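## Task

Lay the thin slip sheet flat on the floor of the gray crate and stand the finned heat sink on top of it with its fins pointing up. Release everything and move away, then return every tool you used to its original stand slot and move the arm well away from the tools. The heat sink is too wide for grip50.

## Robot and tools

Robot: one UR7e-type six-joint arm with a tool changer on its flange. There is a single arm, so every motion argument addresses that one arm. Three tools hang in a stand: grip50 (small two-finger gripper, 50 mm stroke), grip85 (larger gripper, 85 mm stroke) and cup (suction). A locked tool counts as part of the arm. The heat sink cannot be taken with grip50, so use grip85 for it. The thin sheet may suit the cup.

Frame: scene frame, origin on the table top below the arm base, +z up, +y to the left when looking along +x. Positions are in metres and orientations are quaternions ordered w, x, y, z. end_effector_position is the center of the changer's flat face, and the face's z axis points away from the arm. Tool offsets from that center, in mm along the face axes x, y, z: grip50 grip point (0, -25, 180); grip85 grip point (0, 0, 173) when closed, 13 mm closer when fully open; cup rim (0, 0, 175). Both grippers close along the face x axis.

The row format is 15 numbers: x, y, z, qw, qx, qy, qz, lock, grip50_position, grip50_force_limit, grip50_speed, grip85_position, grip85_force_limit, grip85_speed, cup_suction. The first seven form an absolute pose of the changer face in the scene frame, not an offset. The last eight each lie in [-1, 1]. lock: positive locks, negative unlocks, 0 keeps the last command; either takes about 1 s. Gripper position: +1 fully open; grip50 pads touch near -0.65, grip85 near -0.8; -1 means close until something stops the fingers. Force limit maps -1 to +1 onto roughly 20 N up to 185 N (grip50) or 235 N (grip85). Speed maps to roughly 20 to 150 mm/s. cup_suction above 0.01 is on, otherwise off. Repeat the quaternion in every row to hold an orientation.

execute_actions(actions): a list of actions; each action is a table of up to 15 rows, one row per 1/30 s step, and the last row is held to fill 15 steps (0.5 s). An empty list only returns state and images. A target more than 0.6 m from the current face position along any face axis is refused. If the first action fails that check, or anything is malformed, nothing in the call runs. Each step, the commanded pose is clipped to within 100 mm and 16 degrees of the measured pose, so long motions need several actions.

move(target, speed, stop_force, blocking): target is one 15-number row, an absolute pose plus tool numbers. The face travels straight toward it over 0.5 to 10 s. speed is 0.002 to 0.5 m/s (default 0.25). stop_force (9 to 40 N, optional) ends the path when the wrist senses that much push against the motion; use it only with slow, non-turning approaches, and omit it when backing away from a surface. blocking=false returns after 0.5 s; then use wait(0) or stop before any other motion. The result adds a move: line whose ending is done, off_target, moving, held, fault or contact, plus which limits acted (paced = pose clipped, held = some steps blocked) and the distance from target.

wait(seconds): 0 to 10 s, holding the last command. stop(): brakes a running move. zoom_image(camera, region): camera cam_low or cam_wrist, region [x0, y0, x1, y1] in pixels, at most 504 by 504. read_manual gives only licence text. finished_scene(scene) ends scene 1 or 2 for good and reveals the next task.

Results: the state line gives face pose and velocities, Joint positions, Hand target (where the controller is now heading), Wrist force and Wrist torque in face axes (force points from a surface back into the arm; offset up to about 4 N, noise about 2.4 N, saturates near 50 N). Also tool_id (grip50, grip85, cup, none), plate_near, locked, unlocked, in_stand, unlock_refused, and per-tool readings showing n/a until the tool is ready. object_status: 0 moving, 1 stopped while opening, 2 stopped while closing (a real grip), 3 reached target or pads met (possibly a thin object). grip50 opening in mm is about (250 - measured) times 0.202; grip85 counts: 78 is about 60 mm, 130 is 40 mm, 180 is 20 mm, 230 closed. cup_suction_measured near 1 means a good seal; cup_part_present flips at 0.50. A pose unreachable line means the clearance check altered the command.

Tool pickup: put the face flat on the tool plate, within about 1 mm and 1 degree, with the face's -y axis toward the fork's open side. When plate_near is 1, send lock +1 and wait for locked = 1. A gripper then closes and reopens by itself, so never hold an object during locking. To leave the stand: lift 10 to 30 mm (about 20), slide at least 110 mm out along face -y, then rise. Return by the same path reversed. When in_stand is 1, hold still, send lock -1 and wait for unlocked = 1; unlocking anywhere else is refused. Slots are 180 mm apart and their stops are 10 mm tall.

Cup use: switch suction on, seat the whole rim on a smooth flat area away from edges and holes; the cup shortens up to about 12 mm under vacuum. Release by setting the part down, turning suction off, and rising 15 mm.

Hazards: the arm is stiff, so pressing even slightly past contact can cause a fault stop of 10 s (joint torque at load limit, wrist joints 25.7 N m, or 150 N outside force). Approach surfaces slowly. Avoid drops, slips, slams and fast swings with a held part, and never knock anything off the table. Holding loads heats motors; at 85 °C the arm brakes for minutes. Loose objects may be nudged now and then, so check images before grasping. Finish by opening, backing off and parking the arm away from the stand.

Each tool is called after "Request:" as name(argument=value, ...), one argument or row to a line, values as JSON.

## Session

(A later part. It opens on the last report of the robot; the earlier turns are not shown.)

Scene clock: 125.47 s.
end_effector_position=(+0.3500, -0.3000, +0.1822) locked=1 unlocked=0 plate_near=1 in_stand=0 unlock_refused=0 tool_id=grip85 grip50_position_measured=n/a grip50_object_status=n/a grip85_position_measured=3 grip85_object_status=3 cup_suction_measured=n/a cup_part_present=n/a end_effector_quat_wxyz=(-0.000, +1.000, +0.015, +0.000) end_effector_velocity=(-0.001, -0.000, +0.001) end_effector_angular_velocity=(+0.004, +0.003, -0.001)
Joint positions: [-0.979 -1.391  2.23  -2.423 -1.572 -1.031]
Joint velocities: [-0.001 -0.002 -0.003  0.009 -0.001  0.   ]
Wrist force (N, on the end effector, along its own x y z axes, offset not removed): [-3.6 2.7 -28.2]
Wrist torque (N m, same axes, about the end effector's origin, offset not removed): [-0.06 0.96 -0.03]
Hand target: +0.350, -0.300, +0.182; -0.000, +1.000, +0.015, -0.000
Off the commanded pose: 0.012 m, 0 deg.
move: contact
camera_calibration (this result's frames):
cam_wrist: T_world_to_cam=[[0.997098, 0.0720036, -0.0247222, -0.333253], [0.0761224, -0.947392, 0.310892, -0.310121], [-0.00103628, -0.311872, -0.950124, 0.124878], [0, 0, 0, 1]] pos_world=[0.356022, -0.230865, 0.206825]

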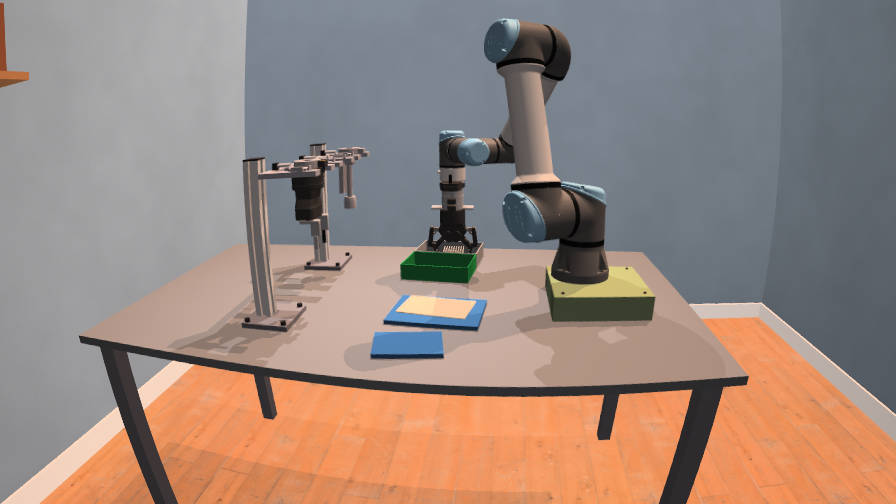

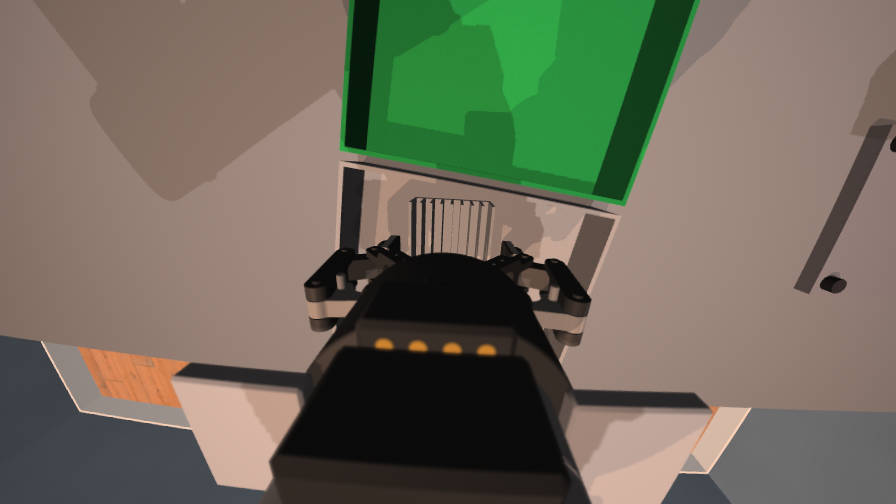

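Request:
move(
  target=[0.350,-0.30,0.193,0,1,0.015,0,0,0,0,0,1,0,0,0],
  speed=0.03,
)

Request:
move(
  target=[0.350,-0.30,0.193,0,1,0.015,0,0,0,0,0,-1,0,0,0],
)

Request:
move(
  target=[0.350,-0.30,0.29,0,1,0.015,0,0,0,0,0,-1,0,0,0],
  speed=0.1,
)

Request:
move(
  target=[0.350,-0.01,0.29,0,1,0,0,0,0,0,0,-1,0,0,0],
  speed=0.2,
)

Request:
move(
  target=[0.350,-0.01,0.205,0,1,0,0,0,0,0,0,-1,0,0,0],
  speed=0.1,
)

Request:
move(
  target=[0.350,-0.01,0.17,0,1,0,0,0,0,0,0,-1,0,0,0],
  speed=0.006,
  stop_force=10,
)

Scene clock: 133.20 s.
end_effector_position=(+0.3500, -0.3000, +0.1928) locked=1 unlocked=0 plate_near=1 in_stand=0 unlock_refused=0 tool_id=grip85 grip50_position_measured=n/a grip50_object_status=n/a grip85_position_measured=3 grip85_object_status=3 cup_suction_measured=n/a cup_part_present=n/a end_effector_quat_wxyz=(+0.000, +1.000, +0.015, -0.000) end_effector_velocity=(-0.000, +0.000, +0.001) end_effector_angular_velocity=(+0.000, +0.002, +0.000)
Joint positions: [-0.979 -1.415  2.22  -2.389 -1.572 -1.031]
Joint velocities: [ 0.001 -0.003 -0.002  0.006 -0.002  0.001]
Wrist force (N, on the end effector, along its own x y z axes, offset not removed): [-3.2 3.8 -3.2]
Wrist torque (N m, same axes, about the end effector's origin, offset not removed): [0.33 0.28 -0.19]
Hand target: +0.350, -0.300, +0.193; +0.000, +1.000, +0.015, +0.000
Off the commanded pose: 0.000 m, 0 deg.
move: done
camera_calibration (this result's frames):
cam_wrist: T_world_to_cam=[[0.997097, 0.071985, -0.0248279, -0.33295], [0.0761379, -0.947377, 0.310935, -0.31344], [-0.00113874, -0.311923, -0.950107, 0.135049], [0, 0, 0, 1]] pos_world=[0.356002, -0.230853, 0.217504]

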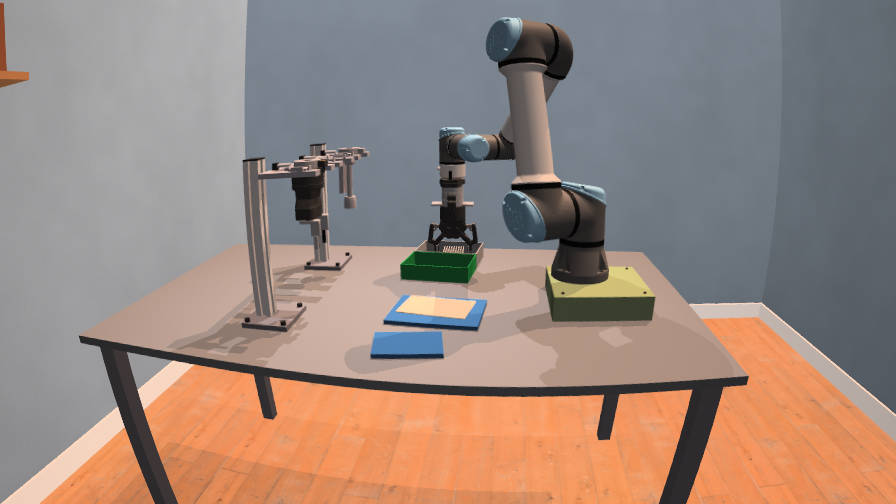

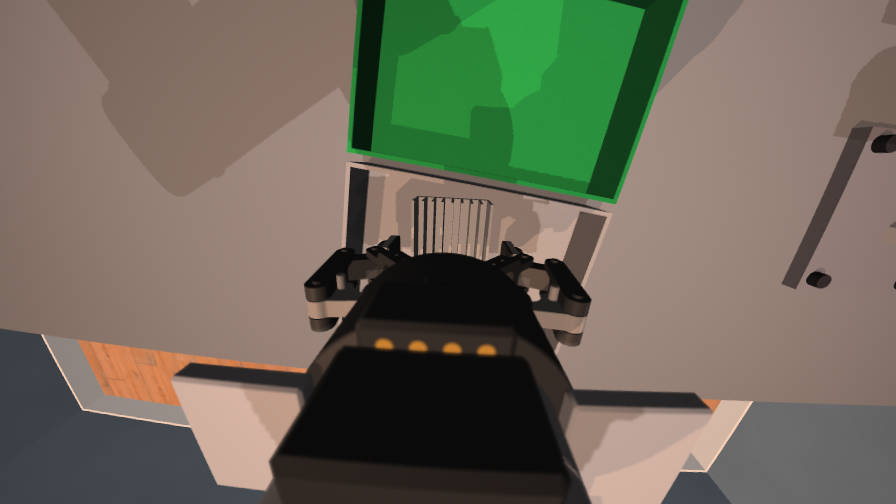

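Scene clock: 133.90 s.
end_effector_position=(+0.3500, -0.3000, +0.1930) locked=1 unlocked=0 plate_near=1 in_stand=0 unlock_refused=0 tool_id=grip85 grip50_position_measured=n/a grip50_object_status=n/a grip85_position_measured=81 grip85_object_status=2 cup_suction_measured=n/a cup_part_present=n/a end_effector_quat_wxyz=(+0.000, +1.000, +0.015, +0.000) end_effector_velocity=(-0.001, -0.000, -0.000) end_effector_angular_velocity=(+0.000, +0.001, -0.001)
Joint positions: [-0.979 -1.415  2.22  -2.388 -1.572 -1.031]
Joint velocities: [-0.001  0.     0.     0.001 -0.001 -0.001]
Wrist force (N, on the end effector, along its own x y z axes, offset not removed): [2.2 2.9 -23.6]
Wrist torque (N m, same axes, about the end effector's origin, offset not removed): [-0.23 0.33 -0.10]
Hand target: +0.350, -0.300, +0.193; +0.000, +1.000, +0.015, +0.000
Off the commanded pose: 0.000 m, 0 deg.
move: done
camera_calibration (this result's frames):
cam_wrist: T_world_to_cam=[[0.997098, 0.0719881, -0.0247791, -0.332976], [0.0761257, -0.947343, 0.31104, -0.31354], [-0.00108309, -0.312024, -0.950074, 0.13516], [0, 0, 0, 1]] pos_world=[0.356024, -0.230887, 0.217685]

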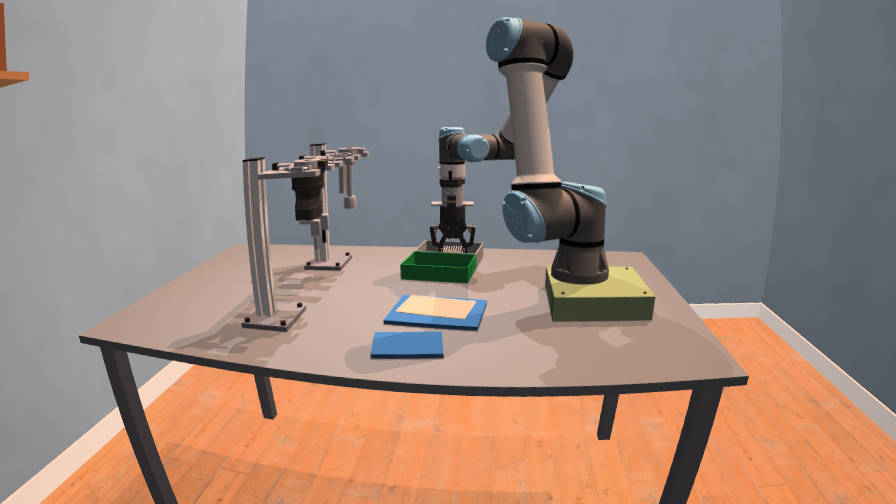

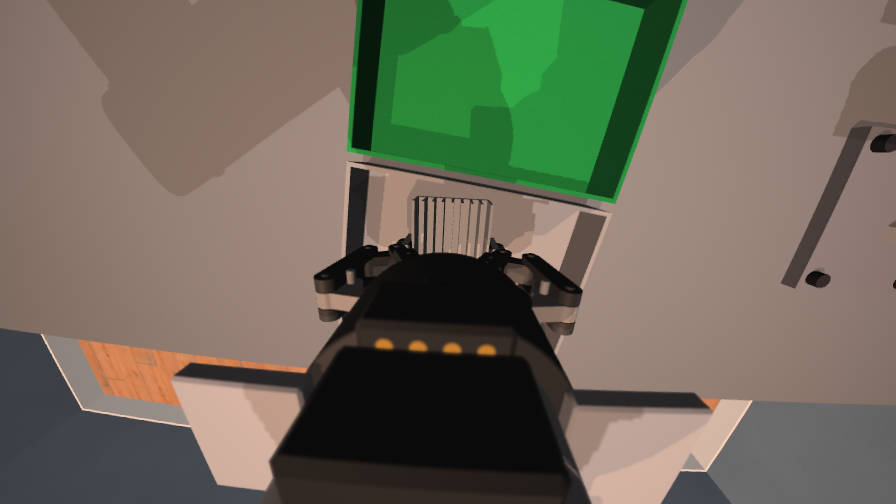

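Scene clock: 135.33 s.
end_effector_position=(+0.3500, -0.2999, +0.2898) locked=1 unlocked=0 plate_near=1 in_stand=0 unlock_refused=0 tool_id=grip85 grip50_position_measured=n/a grip50_object_status=n/a grip85_position_measured=81 grip85_object_status=2 cup_suction_measured=n/a cup_part_present=n/a end_effector_quat_wxyz=(+0.000, +1.000, +0.015, +0.000) end_effector_velocity=(-0.001, -0.001, +0.002) end_effector_angular_velocity=(-0.000, -0.000, -0.003)
Joint positions: [-0.979 -1.585  2.093 -2.092 -1.572 -1.031]
Joint velocities: [-0.002 -0.003 -0.003  0.005  0.     0.001]
Wrist force (N, on the end effector, along its own x y z axes, offset not removed): [-4.3 -2.1 0.0]
Wrist torque (N m, same axes, about the end effector's origin, offset not removed): [-0.16 0.47 -0.06]
Hand target: +0.350, -0.300, +0.290; +0.000, +1.000, +0.015, +0.000
Off the commanded pose: 0.000 m, 0 deg.
move: done
camera_calibration (this result's frames):
cam_wrist: T_world_to_cam=[[0.9971, 0.0719363, -0.0248244, -0.330552], [0.0760905, -0.947374, 0.310953, -0.343508], [-0.00114921, -0.311941, -0.950101, 0.227195], [0, 0, 0, 1]] pos_world=[0.355993, -0.23078, 0.314468]

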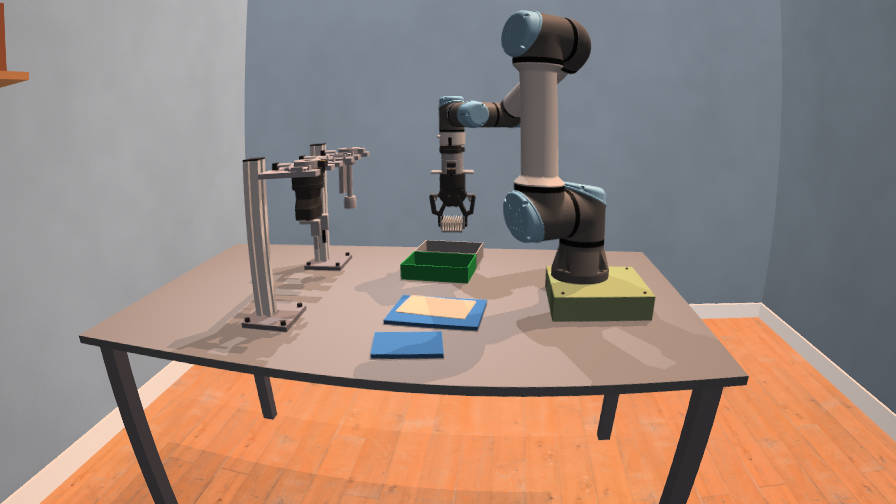

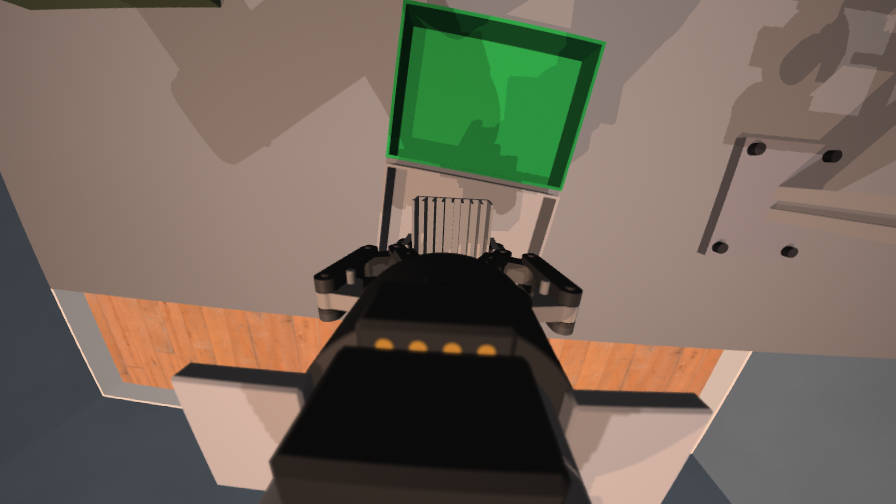

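Scene clock: 137.33 s.
end_effector_position=(+0.3500, -0.0101, +0.2898) locked=1 unlocked=0 plate_near=1 in_stand=0 unlock_refused=0 tool_id=grip85 grip50_position_measured=n/a grip50_object_status=n/a grip85_position_measured=81 grip85_object_status=2 cup_suction_measured=n/a cup_part_present=n/a end_effector_quat_wxyz=(-0.001, +1.000, +0.000, +0.000) end_effector_velocity=(+0.001, +0.001, +0.000) end_effector_angular_velocity=(-0.000, -0.002, -0.002)
Joint positions: [-0.388 -1.883  2.341 -2.038 -1.577 -0.411]
Joint velocities: [ 0.004  0.001 -0.001 -0.001  0.     0.006]
Wrist force (N, on the end effector, along its own x y z axes, offset not removed): [-2.7 2.8 1.2]
Wrist torque (N m, same axes, about the end effector's origin, offset not removed): [0.24 0.06 -0.02]
Hand target: +0.350, -0.010, +0.290; -0.001, +1.000, -0.000, +0.000
Off the commanded pose: 0.000 m, 0 deg.
move: done
camera_calibration (this result's frames):
cam_wrist: T_world_to_cam=[[0.998807, 0.042128, -0.024697, -0.352312], [0.0477092, -0.949716, 0.309457, -0.058598], [-0.0104184, -0.310266, -0.950593, 0.321027], [0, 0, 0, 1]] pos_world=[0.358032, 0.0587946, 0.314599]

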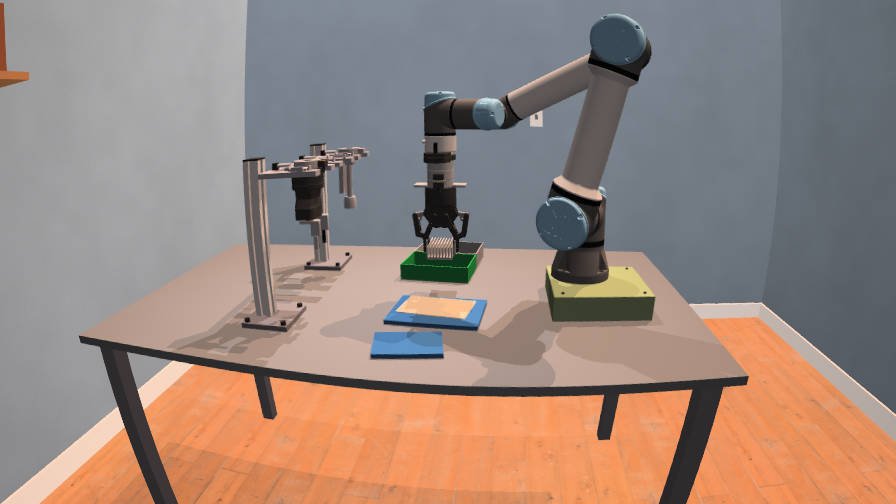

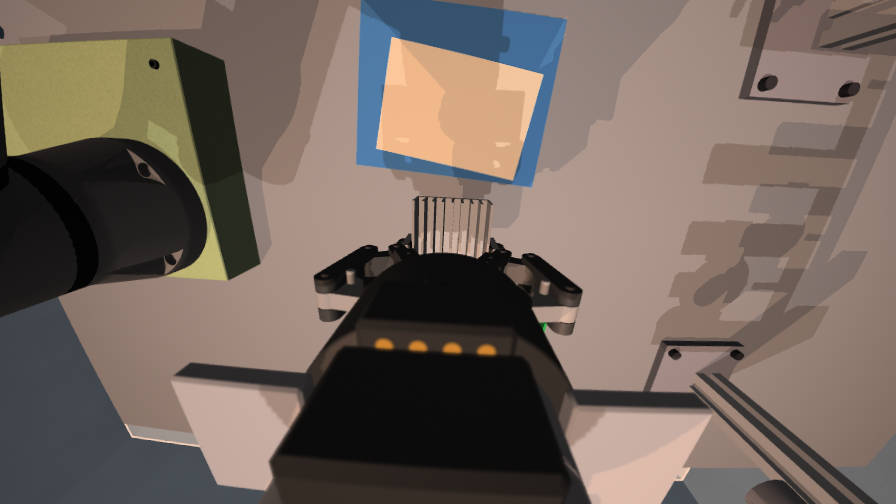

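Scene clock: 138.63 s.
end_effector_position=(+0.3500, -0.0100, +0.2052) locked=1 unlocked=0 plate_near=1 in_stand=0 unlock_refused=0 tool_id=grip85 grip50_position_measured=n/a grip50_object_status=n/a grip85_position_measured=81 grip85_object_status=2 cup_suction_measured=n/a cup_part_present=n/a end_effector_quat_wxyz=(-0.000, +1.000, -0.000, -0.000) end_effector_velocity=(+0.001, +0.000, -0.001) end_effector_angular_velocity=(-0.000, -0.002, +0.002)
Joint positions: [-0.39  -1.708  2.483 -2.356 -1.579 -0.412]
Joint velocities: [ 0.001  0.005  0.002 -0.009  0.001 -0.002]
Wrist force (N, on the end effector, along its own x y z axes, offset not removed): [-2.4 1.9 -1.4]
Wrist torque (N m, same axes, about the end effector's origin, offset not removed): [0.11 0.09 -0.13]
Hand target: +0.350, -0.010, +0.205; +0.000, +1.000, +0.000, -0.000
Off the commanded pose: 0.000 m, 0 deg.
move: done
camera_calibration (this result's frames):
cam_wrist: T_world_to_cam=[[0.998806, 0.0420309, -0.0248848, -0.354408], [0.0476911, -0.94925, 0.310886, -0.0326282], [-0.0105551, -0.311701, -0.950121, 0.240552], [0, 0, 0, 1]] pos_world=[0.35808, 0.0589041, 0.229878]

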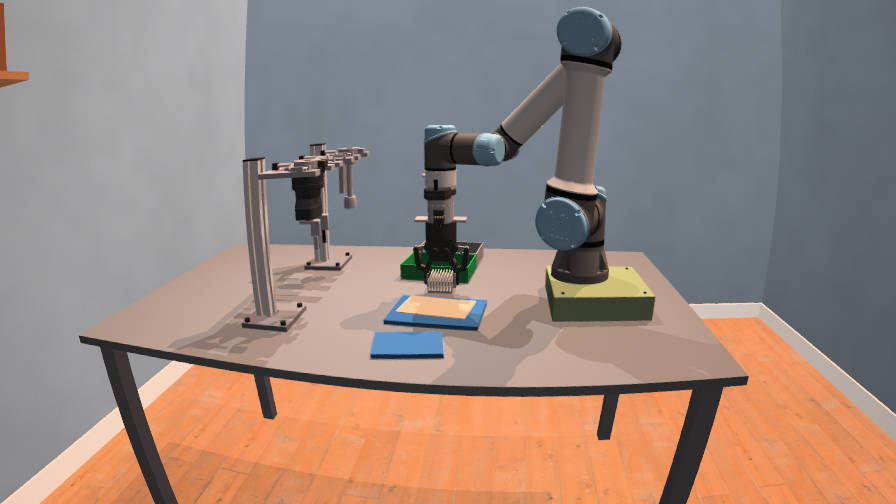

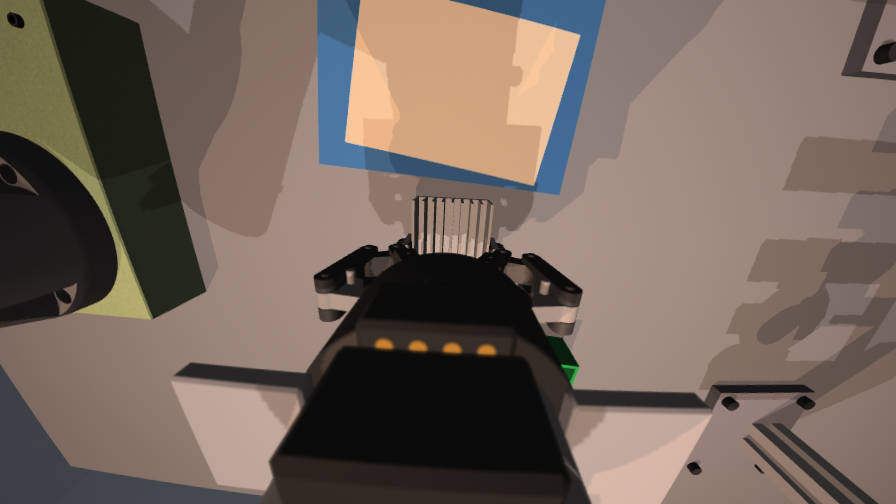

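Scene clock: 141.60 s.
end_effector_position=(+0.3500, -0.0100, +0.1897) locked=1 unlocked=0 plate_near=1 in_stand=0 unlock_refused=0 tool_id=grip85 grip50_position_measured=n/a grip50_object_status=n/a grip85_position_measured=81 grip85_object_status=2 cup_suction_measured=n/a cup_part_present=n/a end_effector_quat_wxyz=(+0.000, +1.000, -0.000, +0.000) end_effector_velocity=(-0.001, +0.000, +0.001) end_effector_angular_velocity=(+0.002, +0.006, -0.002)
Joint positions: [-0.39  -1.664  2.505 -2.422 -1.579 -0.412]
Joint velocities: [-0.    -0.005 -0.002  0.013 -0.     0.002]
Wrist force (N, on the end effector, along its own x y z axes, offset not removed): [2.1 0.0 -29.7]
Wrist torque (N m, same axes, about the end effector's origin, offset not removed): [-0.10 1.26 -0.16]
Hand target: +0.350, -0.010, +0.190; +0.000, +1.000, -0.000, +0.000
Off the commanded pose: 0.020 m, 0 deg.
move: contact
camera_calibration (this result's frames):
cam_wrist: T_world_to_cam=[[0.998809, 0.0420341, -0.0247735, -0.354819], [0.0476601, -0.949232, 0.310946, -0.0277872], [-0.0104455, -0.311756, -0.950105, 0.225724], [0, 0, 0, 1]] pos_world=[0.358078, 0.0589089, 0.214311]

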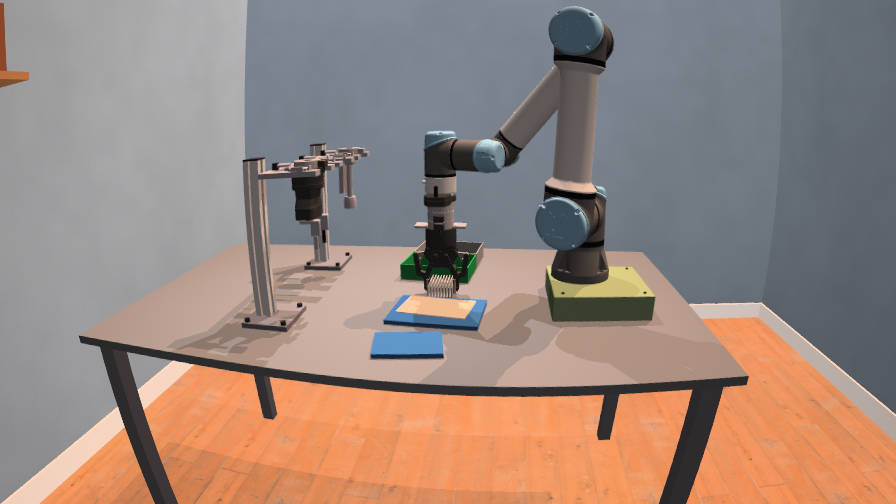

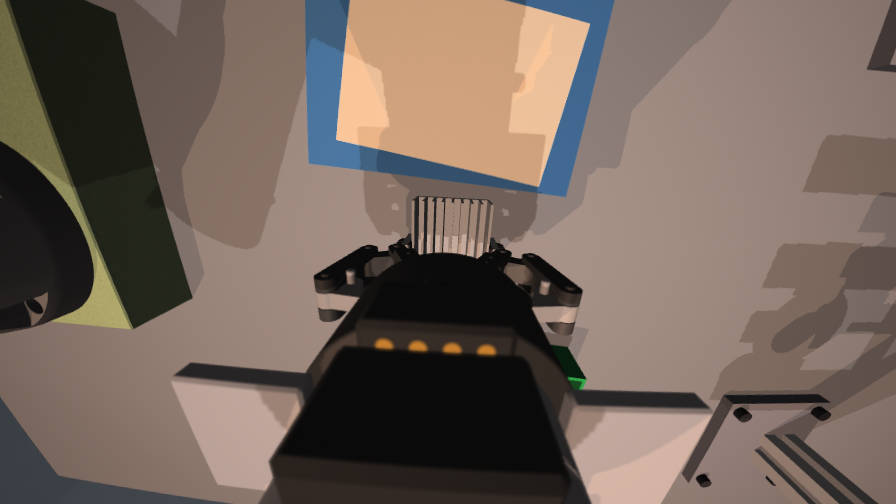

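Release, return gripper.

Request:
move(
  target=[0.350,-0.01,0.1903,0,1,0,0,0,0,0,0,1,0,0,0],
)

Request:
move(
  target=[0.350,-0.01,0.28,0,1,0,0,0,0,0,0,1,0,0,0],
  speed=0.15,
)

Request:
move(
  target=[0.50,-0.016,0.382,0,0.6972,0.7169,0,0,0,0,0,1,0,0,0],
)

Request:
move(
  target=[0.63,-0.0124,0.382,0,0.6972,0.7169,0,0,0,0,0,1,0,0,0],
  speed=0.1,
)

Request:
move(
  target=[0.63,-0.0124,0.362,0,0.6972,0.7169,0,0,0,0,0,1,0,0,0],
  speed=0.02,
)

Request:
execute_actions(
  actions=[
    [[0.63,-0.0124,0.362,0,0.6972,0.7169,0,-1,0,0,0,1,0,0,0]],
    [[0.63,-0.0124,0.362,0,0.6972,0.7169,0,-1,0,0,0,1,0,0,0]],
    [[0.63,-0.0124,0.362,0,0.6972,0.7169,0,-1,0,0,0,1,0,0,0]],
  ],
)

Scene clock: 147.83 s.
end_effector_position=(+0.3500, -0.0100, +0.1903) locked=1 unlocked=0 plate_near=1 in_stand=0 unlock_refused=0 tool_id=grip85 grip50_position_measured=n/a grip50_object_status=n/a grip85_position_measured=3 grip85_object_status=3 cup_suction_measured=n/a cup_part_present=n/a end_effector_quat_wxyz=(-0.000, +1.000, -0.000, +0.000) end_effector_velocity=(+0.000, +0.000, +0.000) end_effector_angular_velocity=(-0.001, -0.001, +0.000)
Joint positions: [-0.39  -1.666  2.504 -2.419 -1.579 -0.412]
Joint velocities: [ 0. -0. -0. -0. -0.  0.]
Wrist force (N, on the end effector, along its own x y z axes, offset not removed): [-1.0 -0.6 -0.1]
Wrist torque (N m, same axes, about the end effector's origin, offset not removed): [-0.03 0.02 -0.17]
Hand target: +0.350, -0.010, +0.190; -0.000, +1.000, -0.000, +0.000
Off the commanded pose: 0.000 m, 0 deg.
move: done
camera_calibration (this result's frames):
cam_wrist: T_world_to_cam=[[0.998807, 0.0420455, -0.0248261, -0.35479], [0.0476871, -0.949239, 0.310921, -0.0279742], [-0.0104931, -0.311734, -0.950112, 0.226357], [0, 0, 0, 1]] pos_world=[0.358076, 0.0589263, 0.214954]

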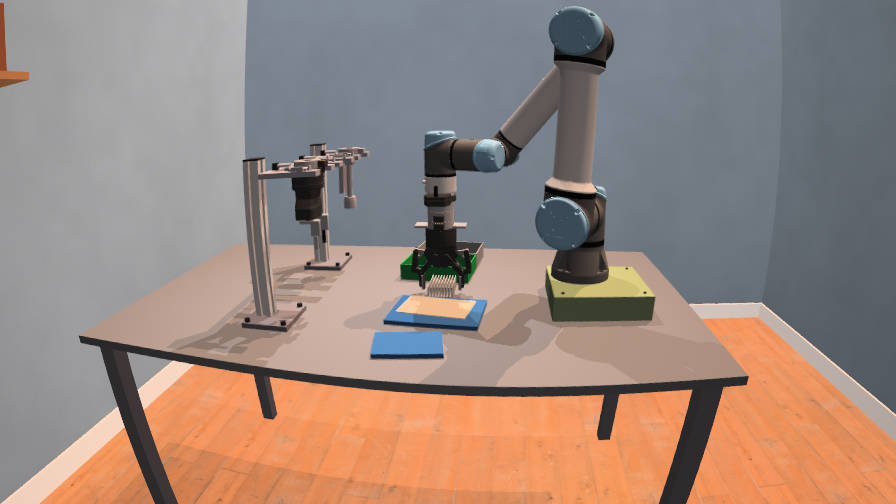

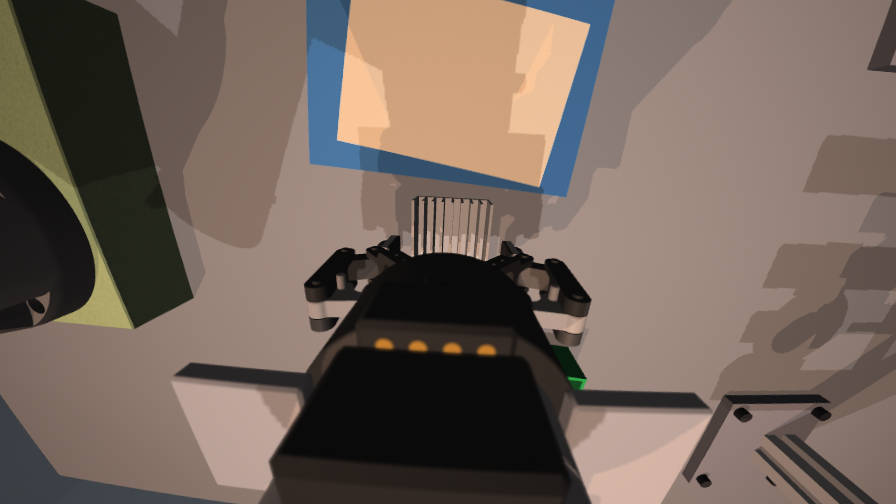

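Scene clock: 148.93 s.
end_effector_position=(+0.3500, -0.0100, +0.2798) locked=1 unlocked=0 plate_near=1 in_stand=0 unlock_refused=0 tool_id=grip85 grip50_position_measured=n/a grip50_object_status=n/a grip85_position_measured=3 grip85_object_status=3 cup_suction_measured=n/a cup_part_present=n/a end_effector_quat_wxyz=(+0.000, +1.000, +0.000, -0.000) end_effector_velocity=(-0.000, +0.000, +0.001) end_effector_angular_velocity=(+0.001, +0.004, -0.000)
Joint positions: [-0.388 -1.867  2.36  -2.074 -1.579 -0.41 ]
Joint velocities: [ 0.     0.    -0.003  0.007 -0.     0.001]
Wrist force (N, on the end effector, along its own x y z axes, offset not removed): [-0.8 1.8 -2.6]
Wrist torque (N m, same axes, about the end effector's origin, offset not removed): [-0.14 -0.01 -0.19]
Hand target: +0.350, -0.010, +0.280; -0.000, +1.000, -0.000, +0.000
Off the commanded pose: 0.000 m, 0 deg.
move: done
camera_calibration (this result's frames):
cam_wrist: T_world_to_cam=[[0.998806, 0.0420531, -0.024851, -0.352513], [0.0477045, -0.949165, 0.311144, -0.0558679], [-0.0105032, -0.311958, -0.950038, 0.311372], [0, 0, 0, 1]] pos_world=[0.358028, 0.0589313, 0.304438]

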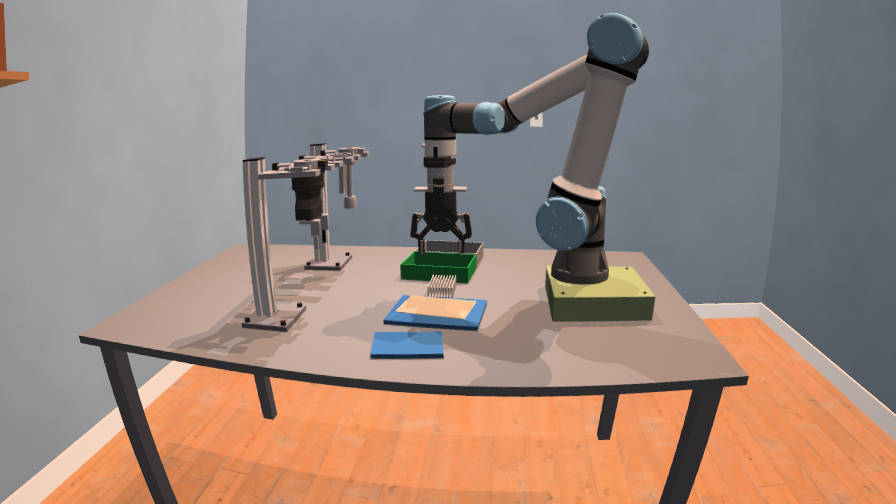

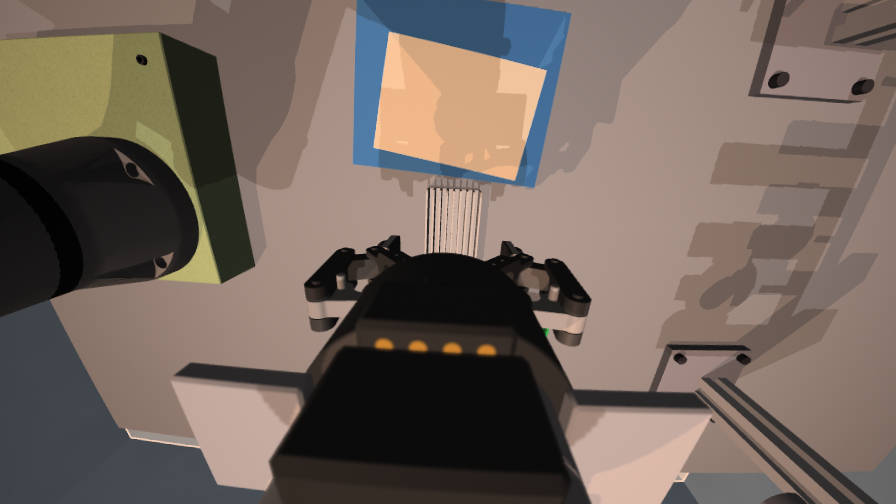

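Scene clock: 152.60 s.
end_effector_position=(+0.4998, -0.0161, +0.3821) locked=1 unlocked=0 plate_near=1 in_stand=0 unlock_refused=0 tool_id=grip85 grip50_position_measured=n/a grip50_object_status=n/a grip85_position_measured=3 grip85_object_status=3 cup_suction_measured=n/a cup_part_present=n/a end_effector_quat_wxyz=(-0.000, +0.697, +0.717, +0.000) end_effector_velocity=(+0.001, +0.000, +0.002) end_effector_angular_velocity=(+0.001, -0.003, +0.009)
Joint positions: [-0.271 -1.571  1.83  -1.839 -1.58  -1.891]
Joint velocities: [ 0.001 -0.001 -0.003  0.002  0.002 -0.009]
Wrist force (N, on the end effector, along its own x y z axes, offset not removed): [-3.2 0.1 1.3]
Wrist torque (N m, same axes, about the end effector's origin, offset not removed): [-0.14 0.30 -0.05]
Hand target: +0.500, -0.016, +0.382; -0.000, +0.697, +0.717, +0.000
Off the commanded pose: 0.000 m, 0 deg.
move: done
camera_calibration (this result's frames):
cam_wrist: T_world_to_cam=[[-0.0690342, 0.99731, -0.024656, 0.0495852], [0.947621, 0.0732804, 0.310875, -0.533881], [0.311846, -0.00190348, -0.950131, 0.252178], [0, 0, 0, 1]] pos_world=[0.430699, -0.00984877, 0.406795]

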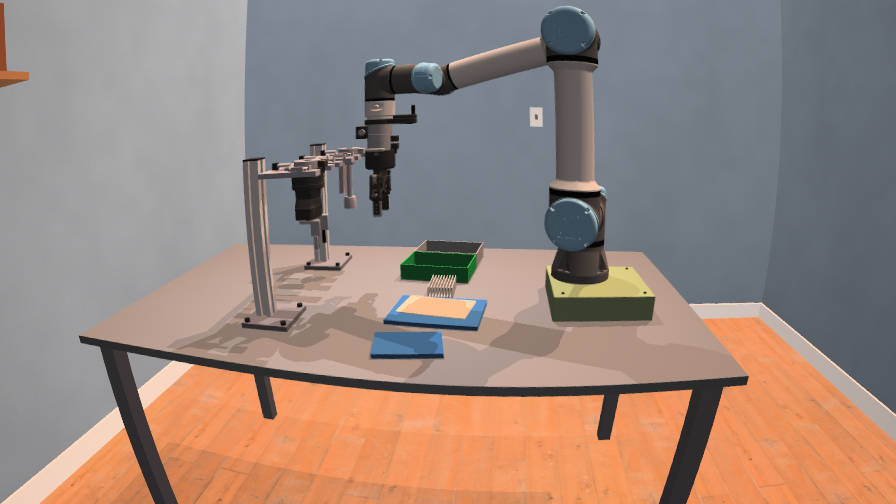

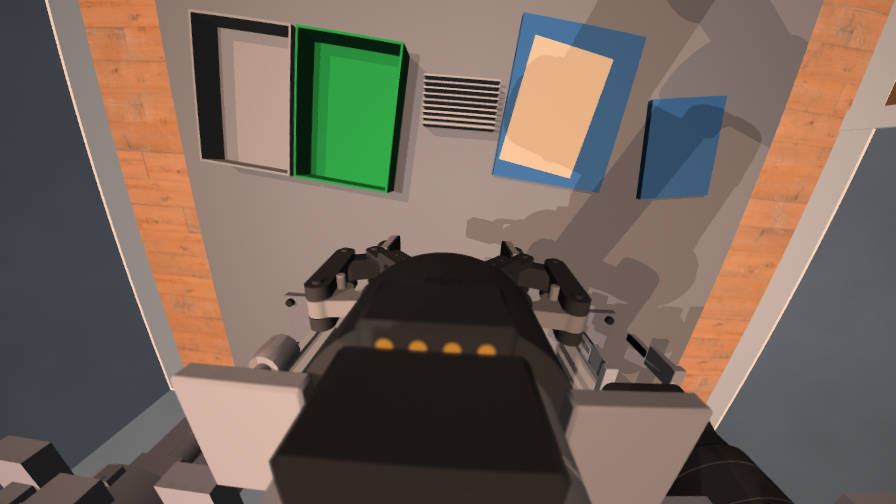

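Scene clock: 154.37 s.
end_effector_position=(+0.6298, -0.0125, +0.3822) locked=1 unlocked=0 plate_near=1 in_stand=0 unlock_refused=0 tool_id=grip85 grip50_position_measured=n/a grip50_object_status=n/a grip85_position_measured=3 grip85_object_status=3 cup_suction_measured=n/a cup_part_present=n/a end_effector_quat_wxyz=(-0.000, +0.697, +0.717, +0.000) end_effector_velocity=(+0.002, -0.000, +0.000) end_effector_angular_velocity=(-0.001, -0.000, +0.001)
Joint positions: [-0.203 -1.263  1.467 -1.784 -1.58  -1.824]
Joint velocities: [ 0.     0.004 -0.006  0.002 -0.001 -0.   ]
Wrist force (N, on the end effector, along its own x y z axes, offset not removed): [-1.0 1.1 -2.9]
Wrist torque (N m, same axes, about the end effector's origin, offset not removed): [-0.02 -0.15 -0.06]
Hand target: +0.630, -0.012, +0.382; -0.000, +0.697, +0.717, +0.000
Off the commanded pose: 0.000 m, 0 deg.
move: done
camera_calibration (this result's frames):
cam_wrist: T_world_to_cam=[[-0.0698551, 0.997252, -0.0246689, 0.0555091], [0.947548, 0.0740645, 0.310913, -0.657319], [0.311886, -0.0016561, -0.950118, 0.211641], [0, 0, 0, 1]] pos_world=[0.560711, -0.00632207, 0.406823]

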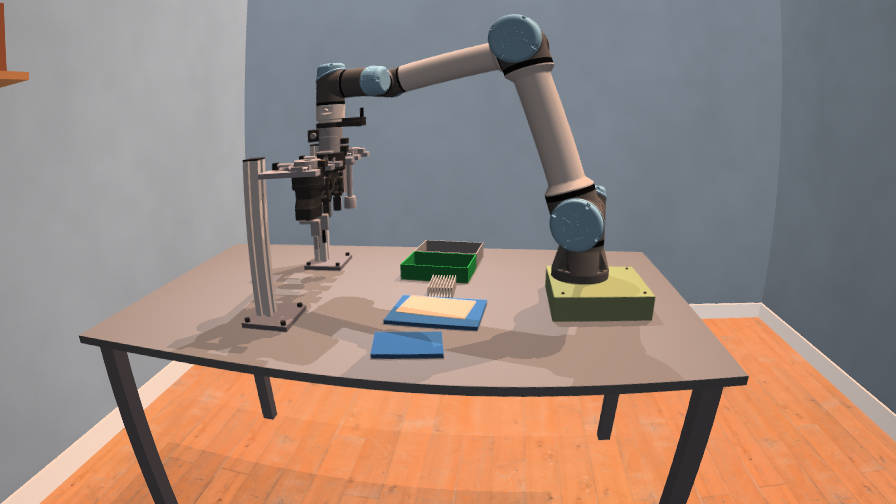

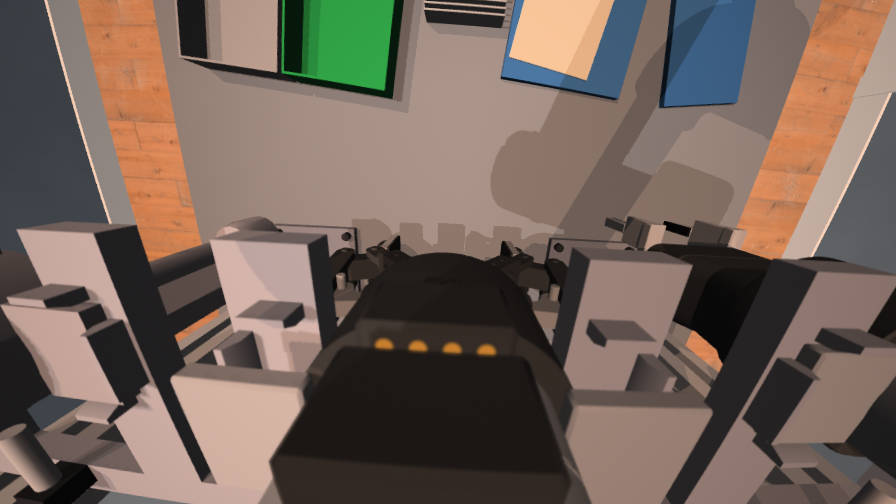

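Scene clock: 155.67 s.
end_effector_position=(+0.6300, -0.0124, +0.3621) locked=1 unlocked=0 plate_near=1 in_stand=1 unlock_refused=0 tool_id=grip85 grip50_position_measured=n/a grip50_object_status=n/a grip85_position_measured=3 grip85_object_status=3 cup_suction_measured=n/a cup_part_present=n/a end_effector_quat_wxyz=(-0.000, +0.697, +0.717, -0.000) end_effector_velocity=(-0.000, +0.000, -0.001) end_effector_angular_velocity=(-0.001, +0.000, +0.002)
Joint positions: [-0.203 -1.251  1.505 -1.833 -1.58  -1.824]
Joint velocities: [ 0.001 -0.     0.003 -0.003 -0.001 -0.001]
Wrist force (N, on the end effector, along its own x y z axes, offset not removed): [-4.0 0.4 -2.7]
Wrist torque (N m, same axes, about the end effector's origin, offset not removed): [-0.10 0.29 0.10]
Hand target: +0.630, -0.012, +0.362; -0.000, +0.697, +0.717, -0.000
Off the commanded pose: 0.000 m, 0 deg.
move: done
camera_calibration (this result's frames):
cam_wrist: T_world_to_cam=[[-0.0698534, 0.997248, -0.0248248, 0.0550152], [0.947543, 0.0741115, 0.310917, -0.651265], [0.311901, -0.00180397, -0.950113, 0.192552], [0, 0, 0, 1]] pos_world=[0.560888, -0.00625013, 0.386801]

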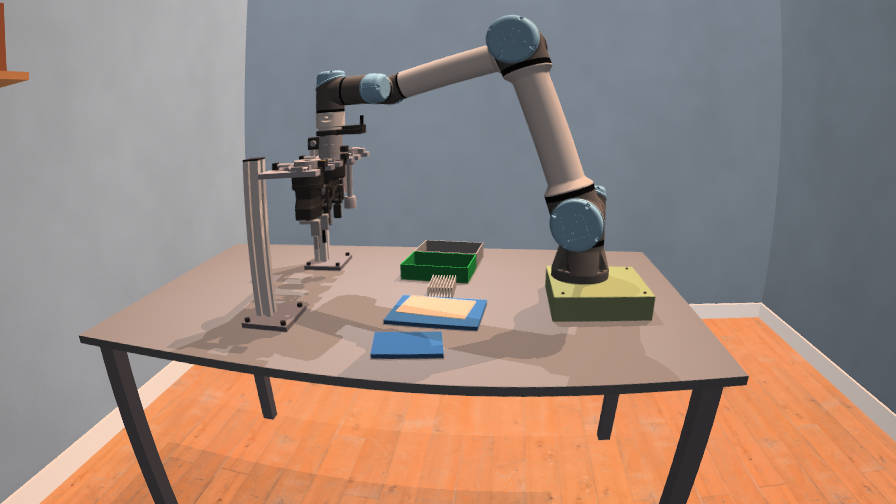

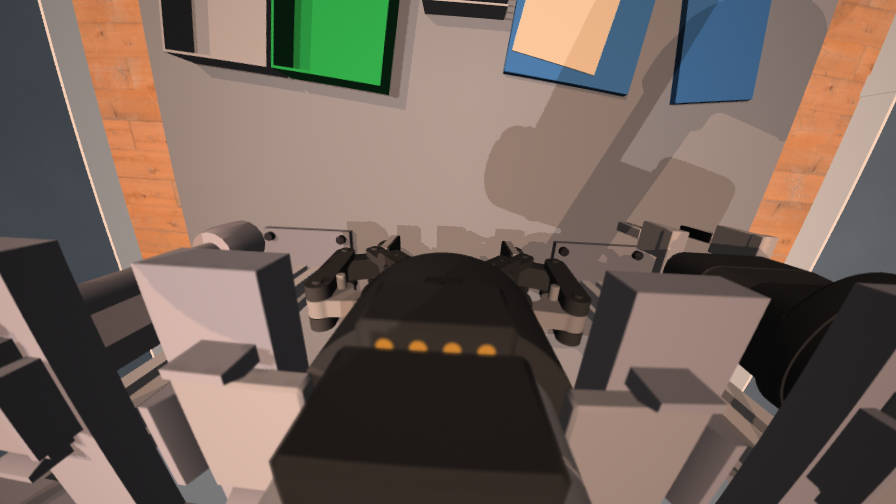

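Scene clock: 157.17 s.
end_effector_position=(+0.6300, -0.0124, +0.3620) locked=0 unlocked=1 plate_near=1 in_stand=1 unlock_refused=0 tool_id=none grip50_position_measured=n/a grip50_object_status=n/a grip85_position_measured=n/a grip85_object_status=n/a cup_suction_measured=n/a cup_part_present=n/a end_effector_quat_wxyz=(+0.000, +0.697, +0.717, -0.000) end_effector_velocity=(+0.000, -0.000, -0.001) end_effector_angular_velocity=(-0.001, +0.001, +0.000)
Joint positions: [-0.203 -1.251  1.505 -1.833 -1.581 -1.824]
Joint velocities: [-0.     0.001  0.    -0.    -0.001 -0.   ]
Wrist force (N, on the end effector, along its own x y z axes, offset not removed): [-3.2 1.8 -4.9]
Wrist torque (N m, same axes, about the end effector's origin, offset not removed): [0.09 0.10 0.03]
Hand target: +0.630, -0.012, +0.362; +0.000, +0.697, +0.717, -0.000
Off the commanded pose: 0.000 m, 0 deg.
camera_calibration (this result's frames):
cam_wrist: T_world_to_cam=[[-0.0698514, 0.997248, -0.0248482, 0.0550197], [0.94754, 0.0741169, 0.310925, -0.651213], [0.31191, -0.00182617, -0.95011, 0.192417], [0, 0, 0, 1]] pos_world=[0.560877, -0.00625096, 0.386663]

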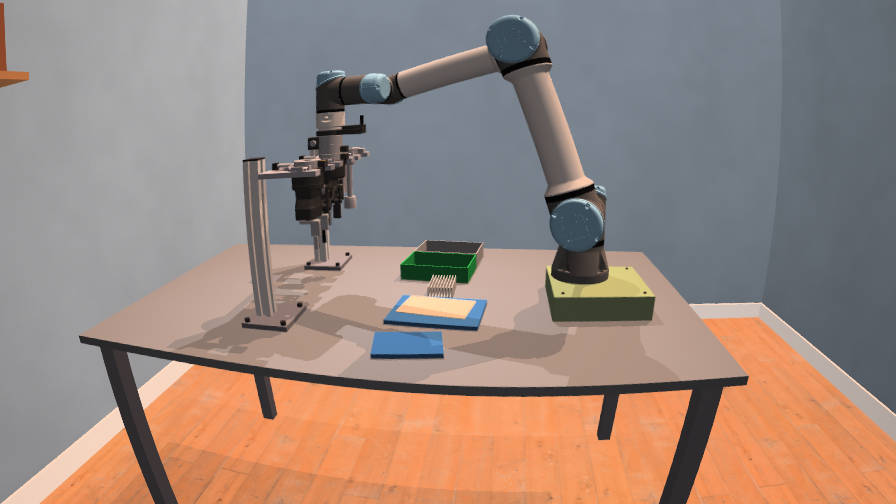

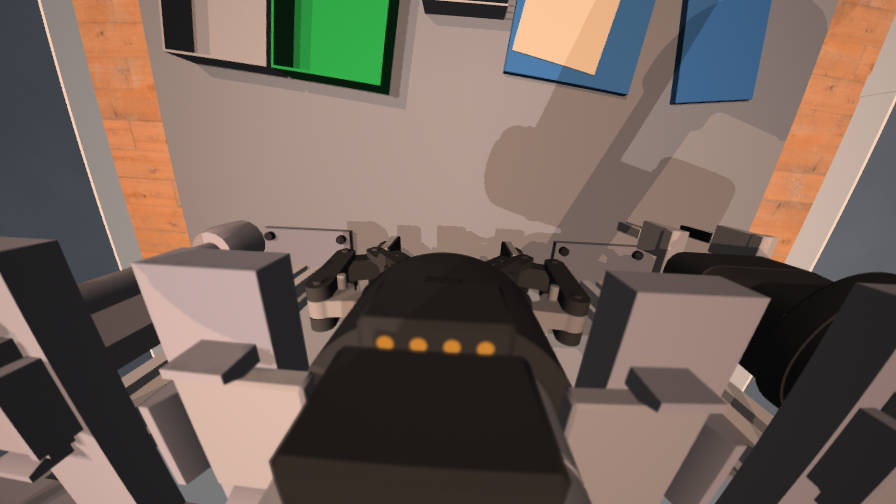

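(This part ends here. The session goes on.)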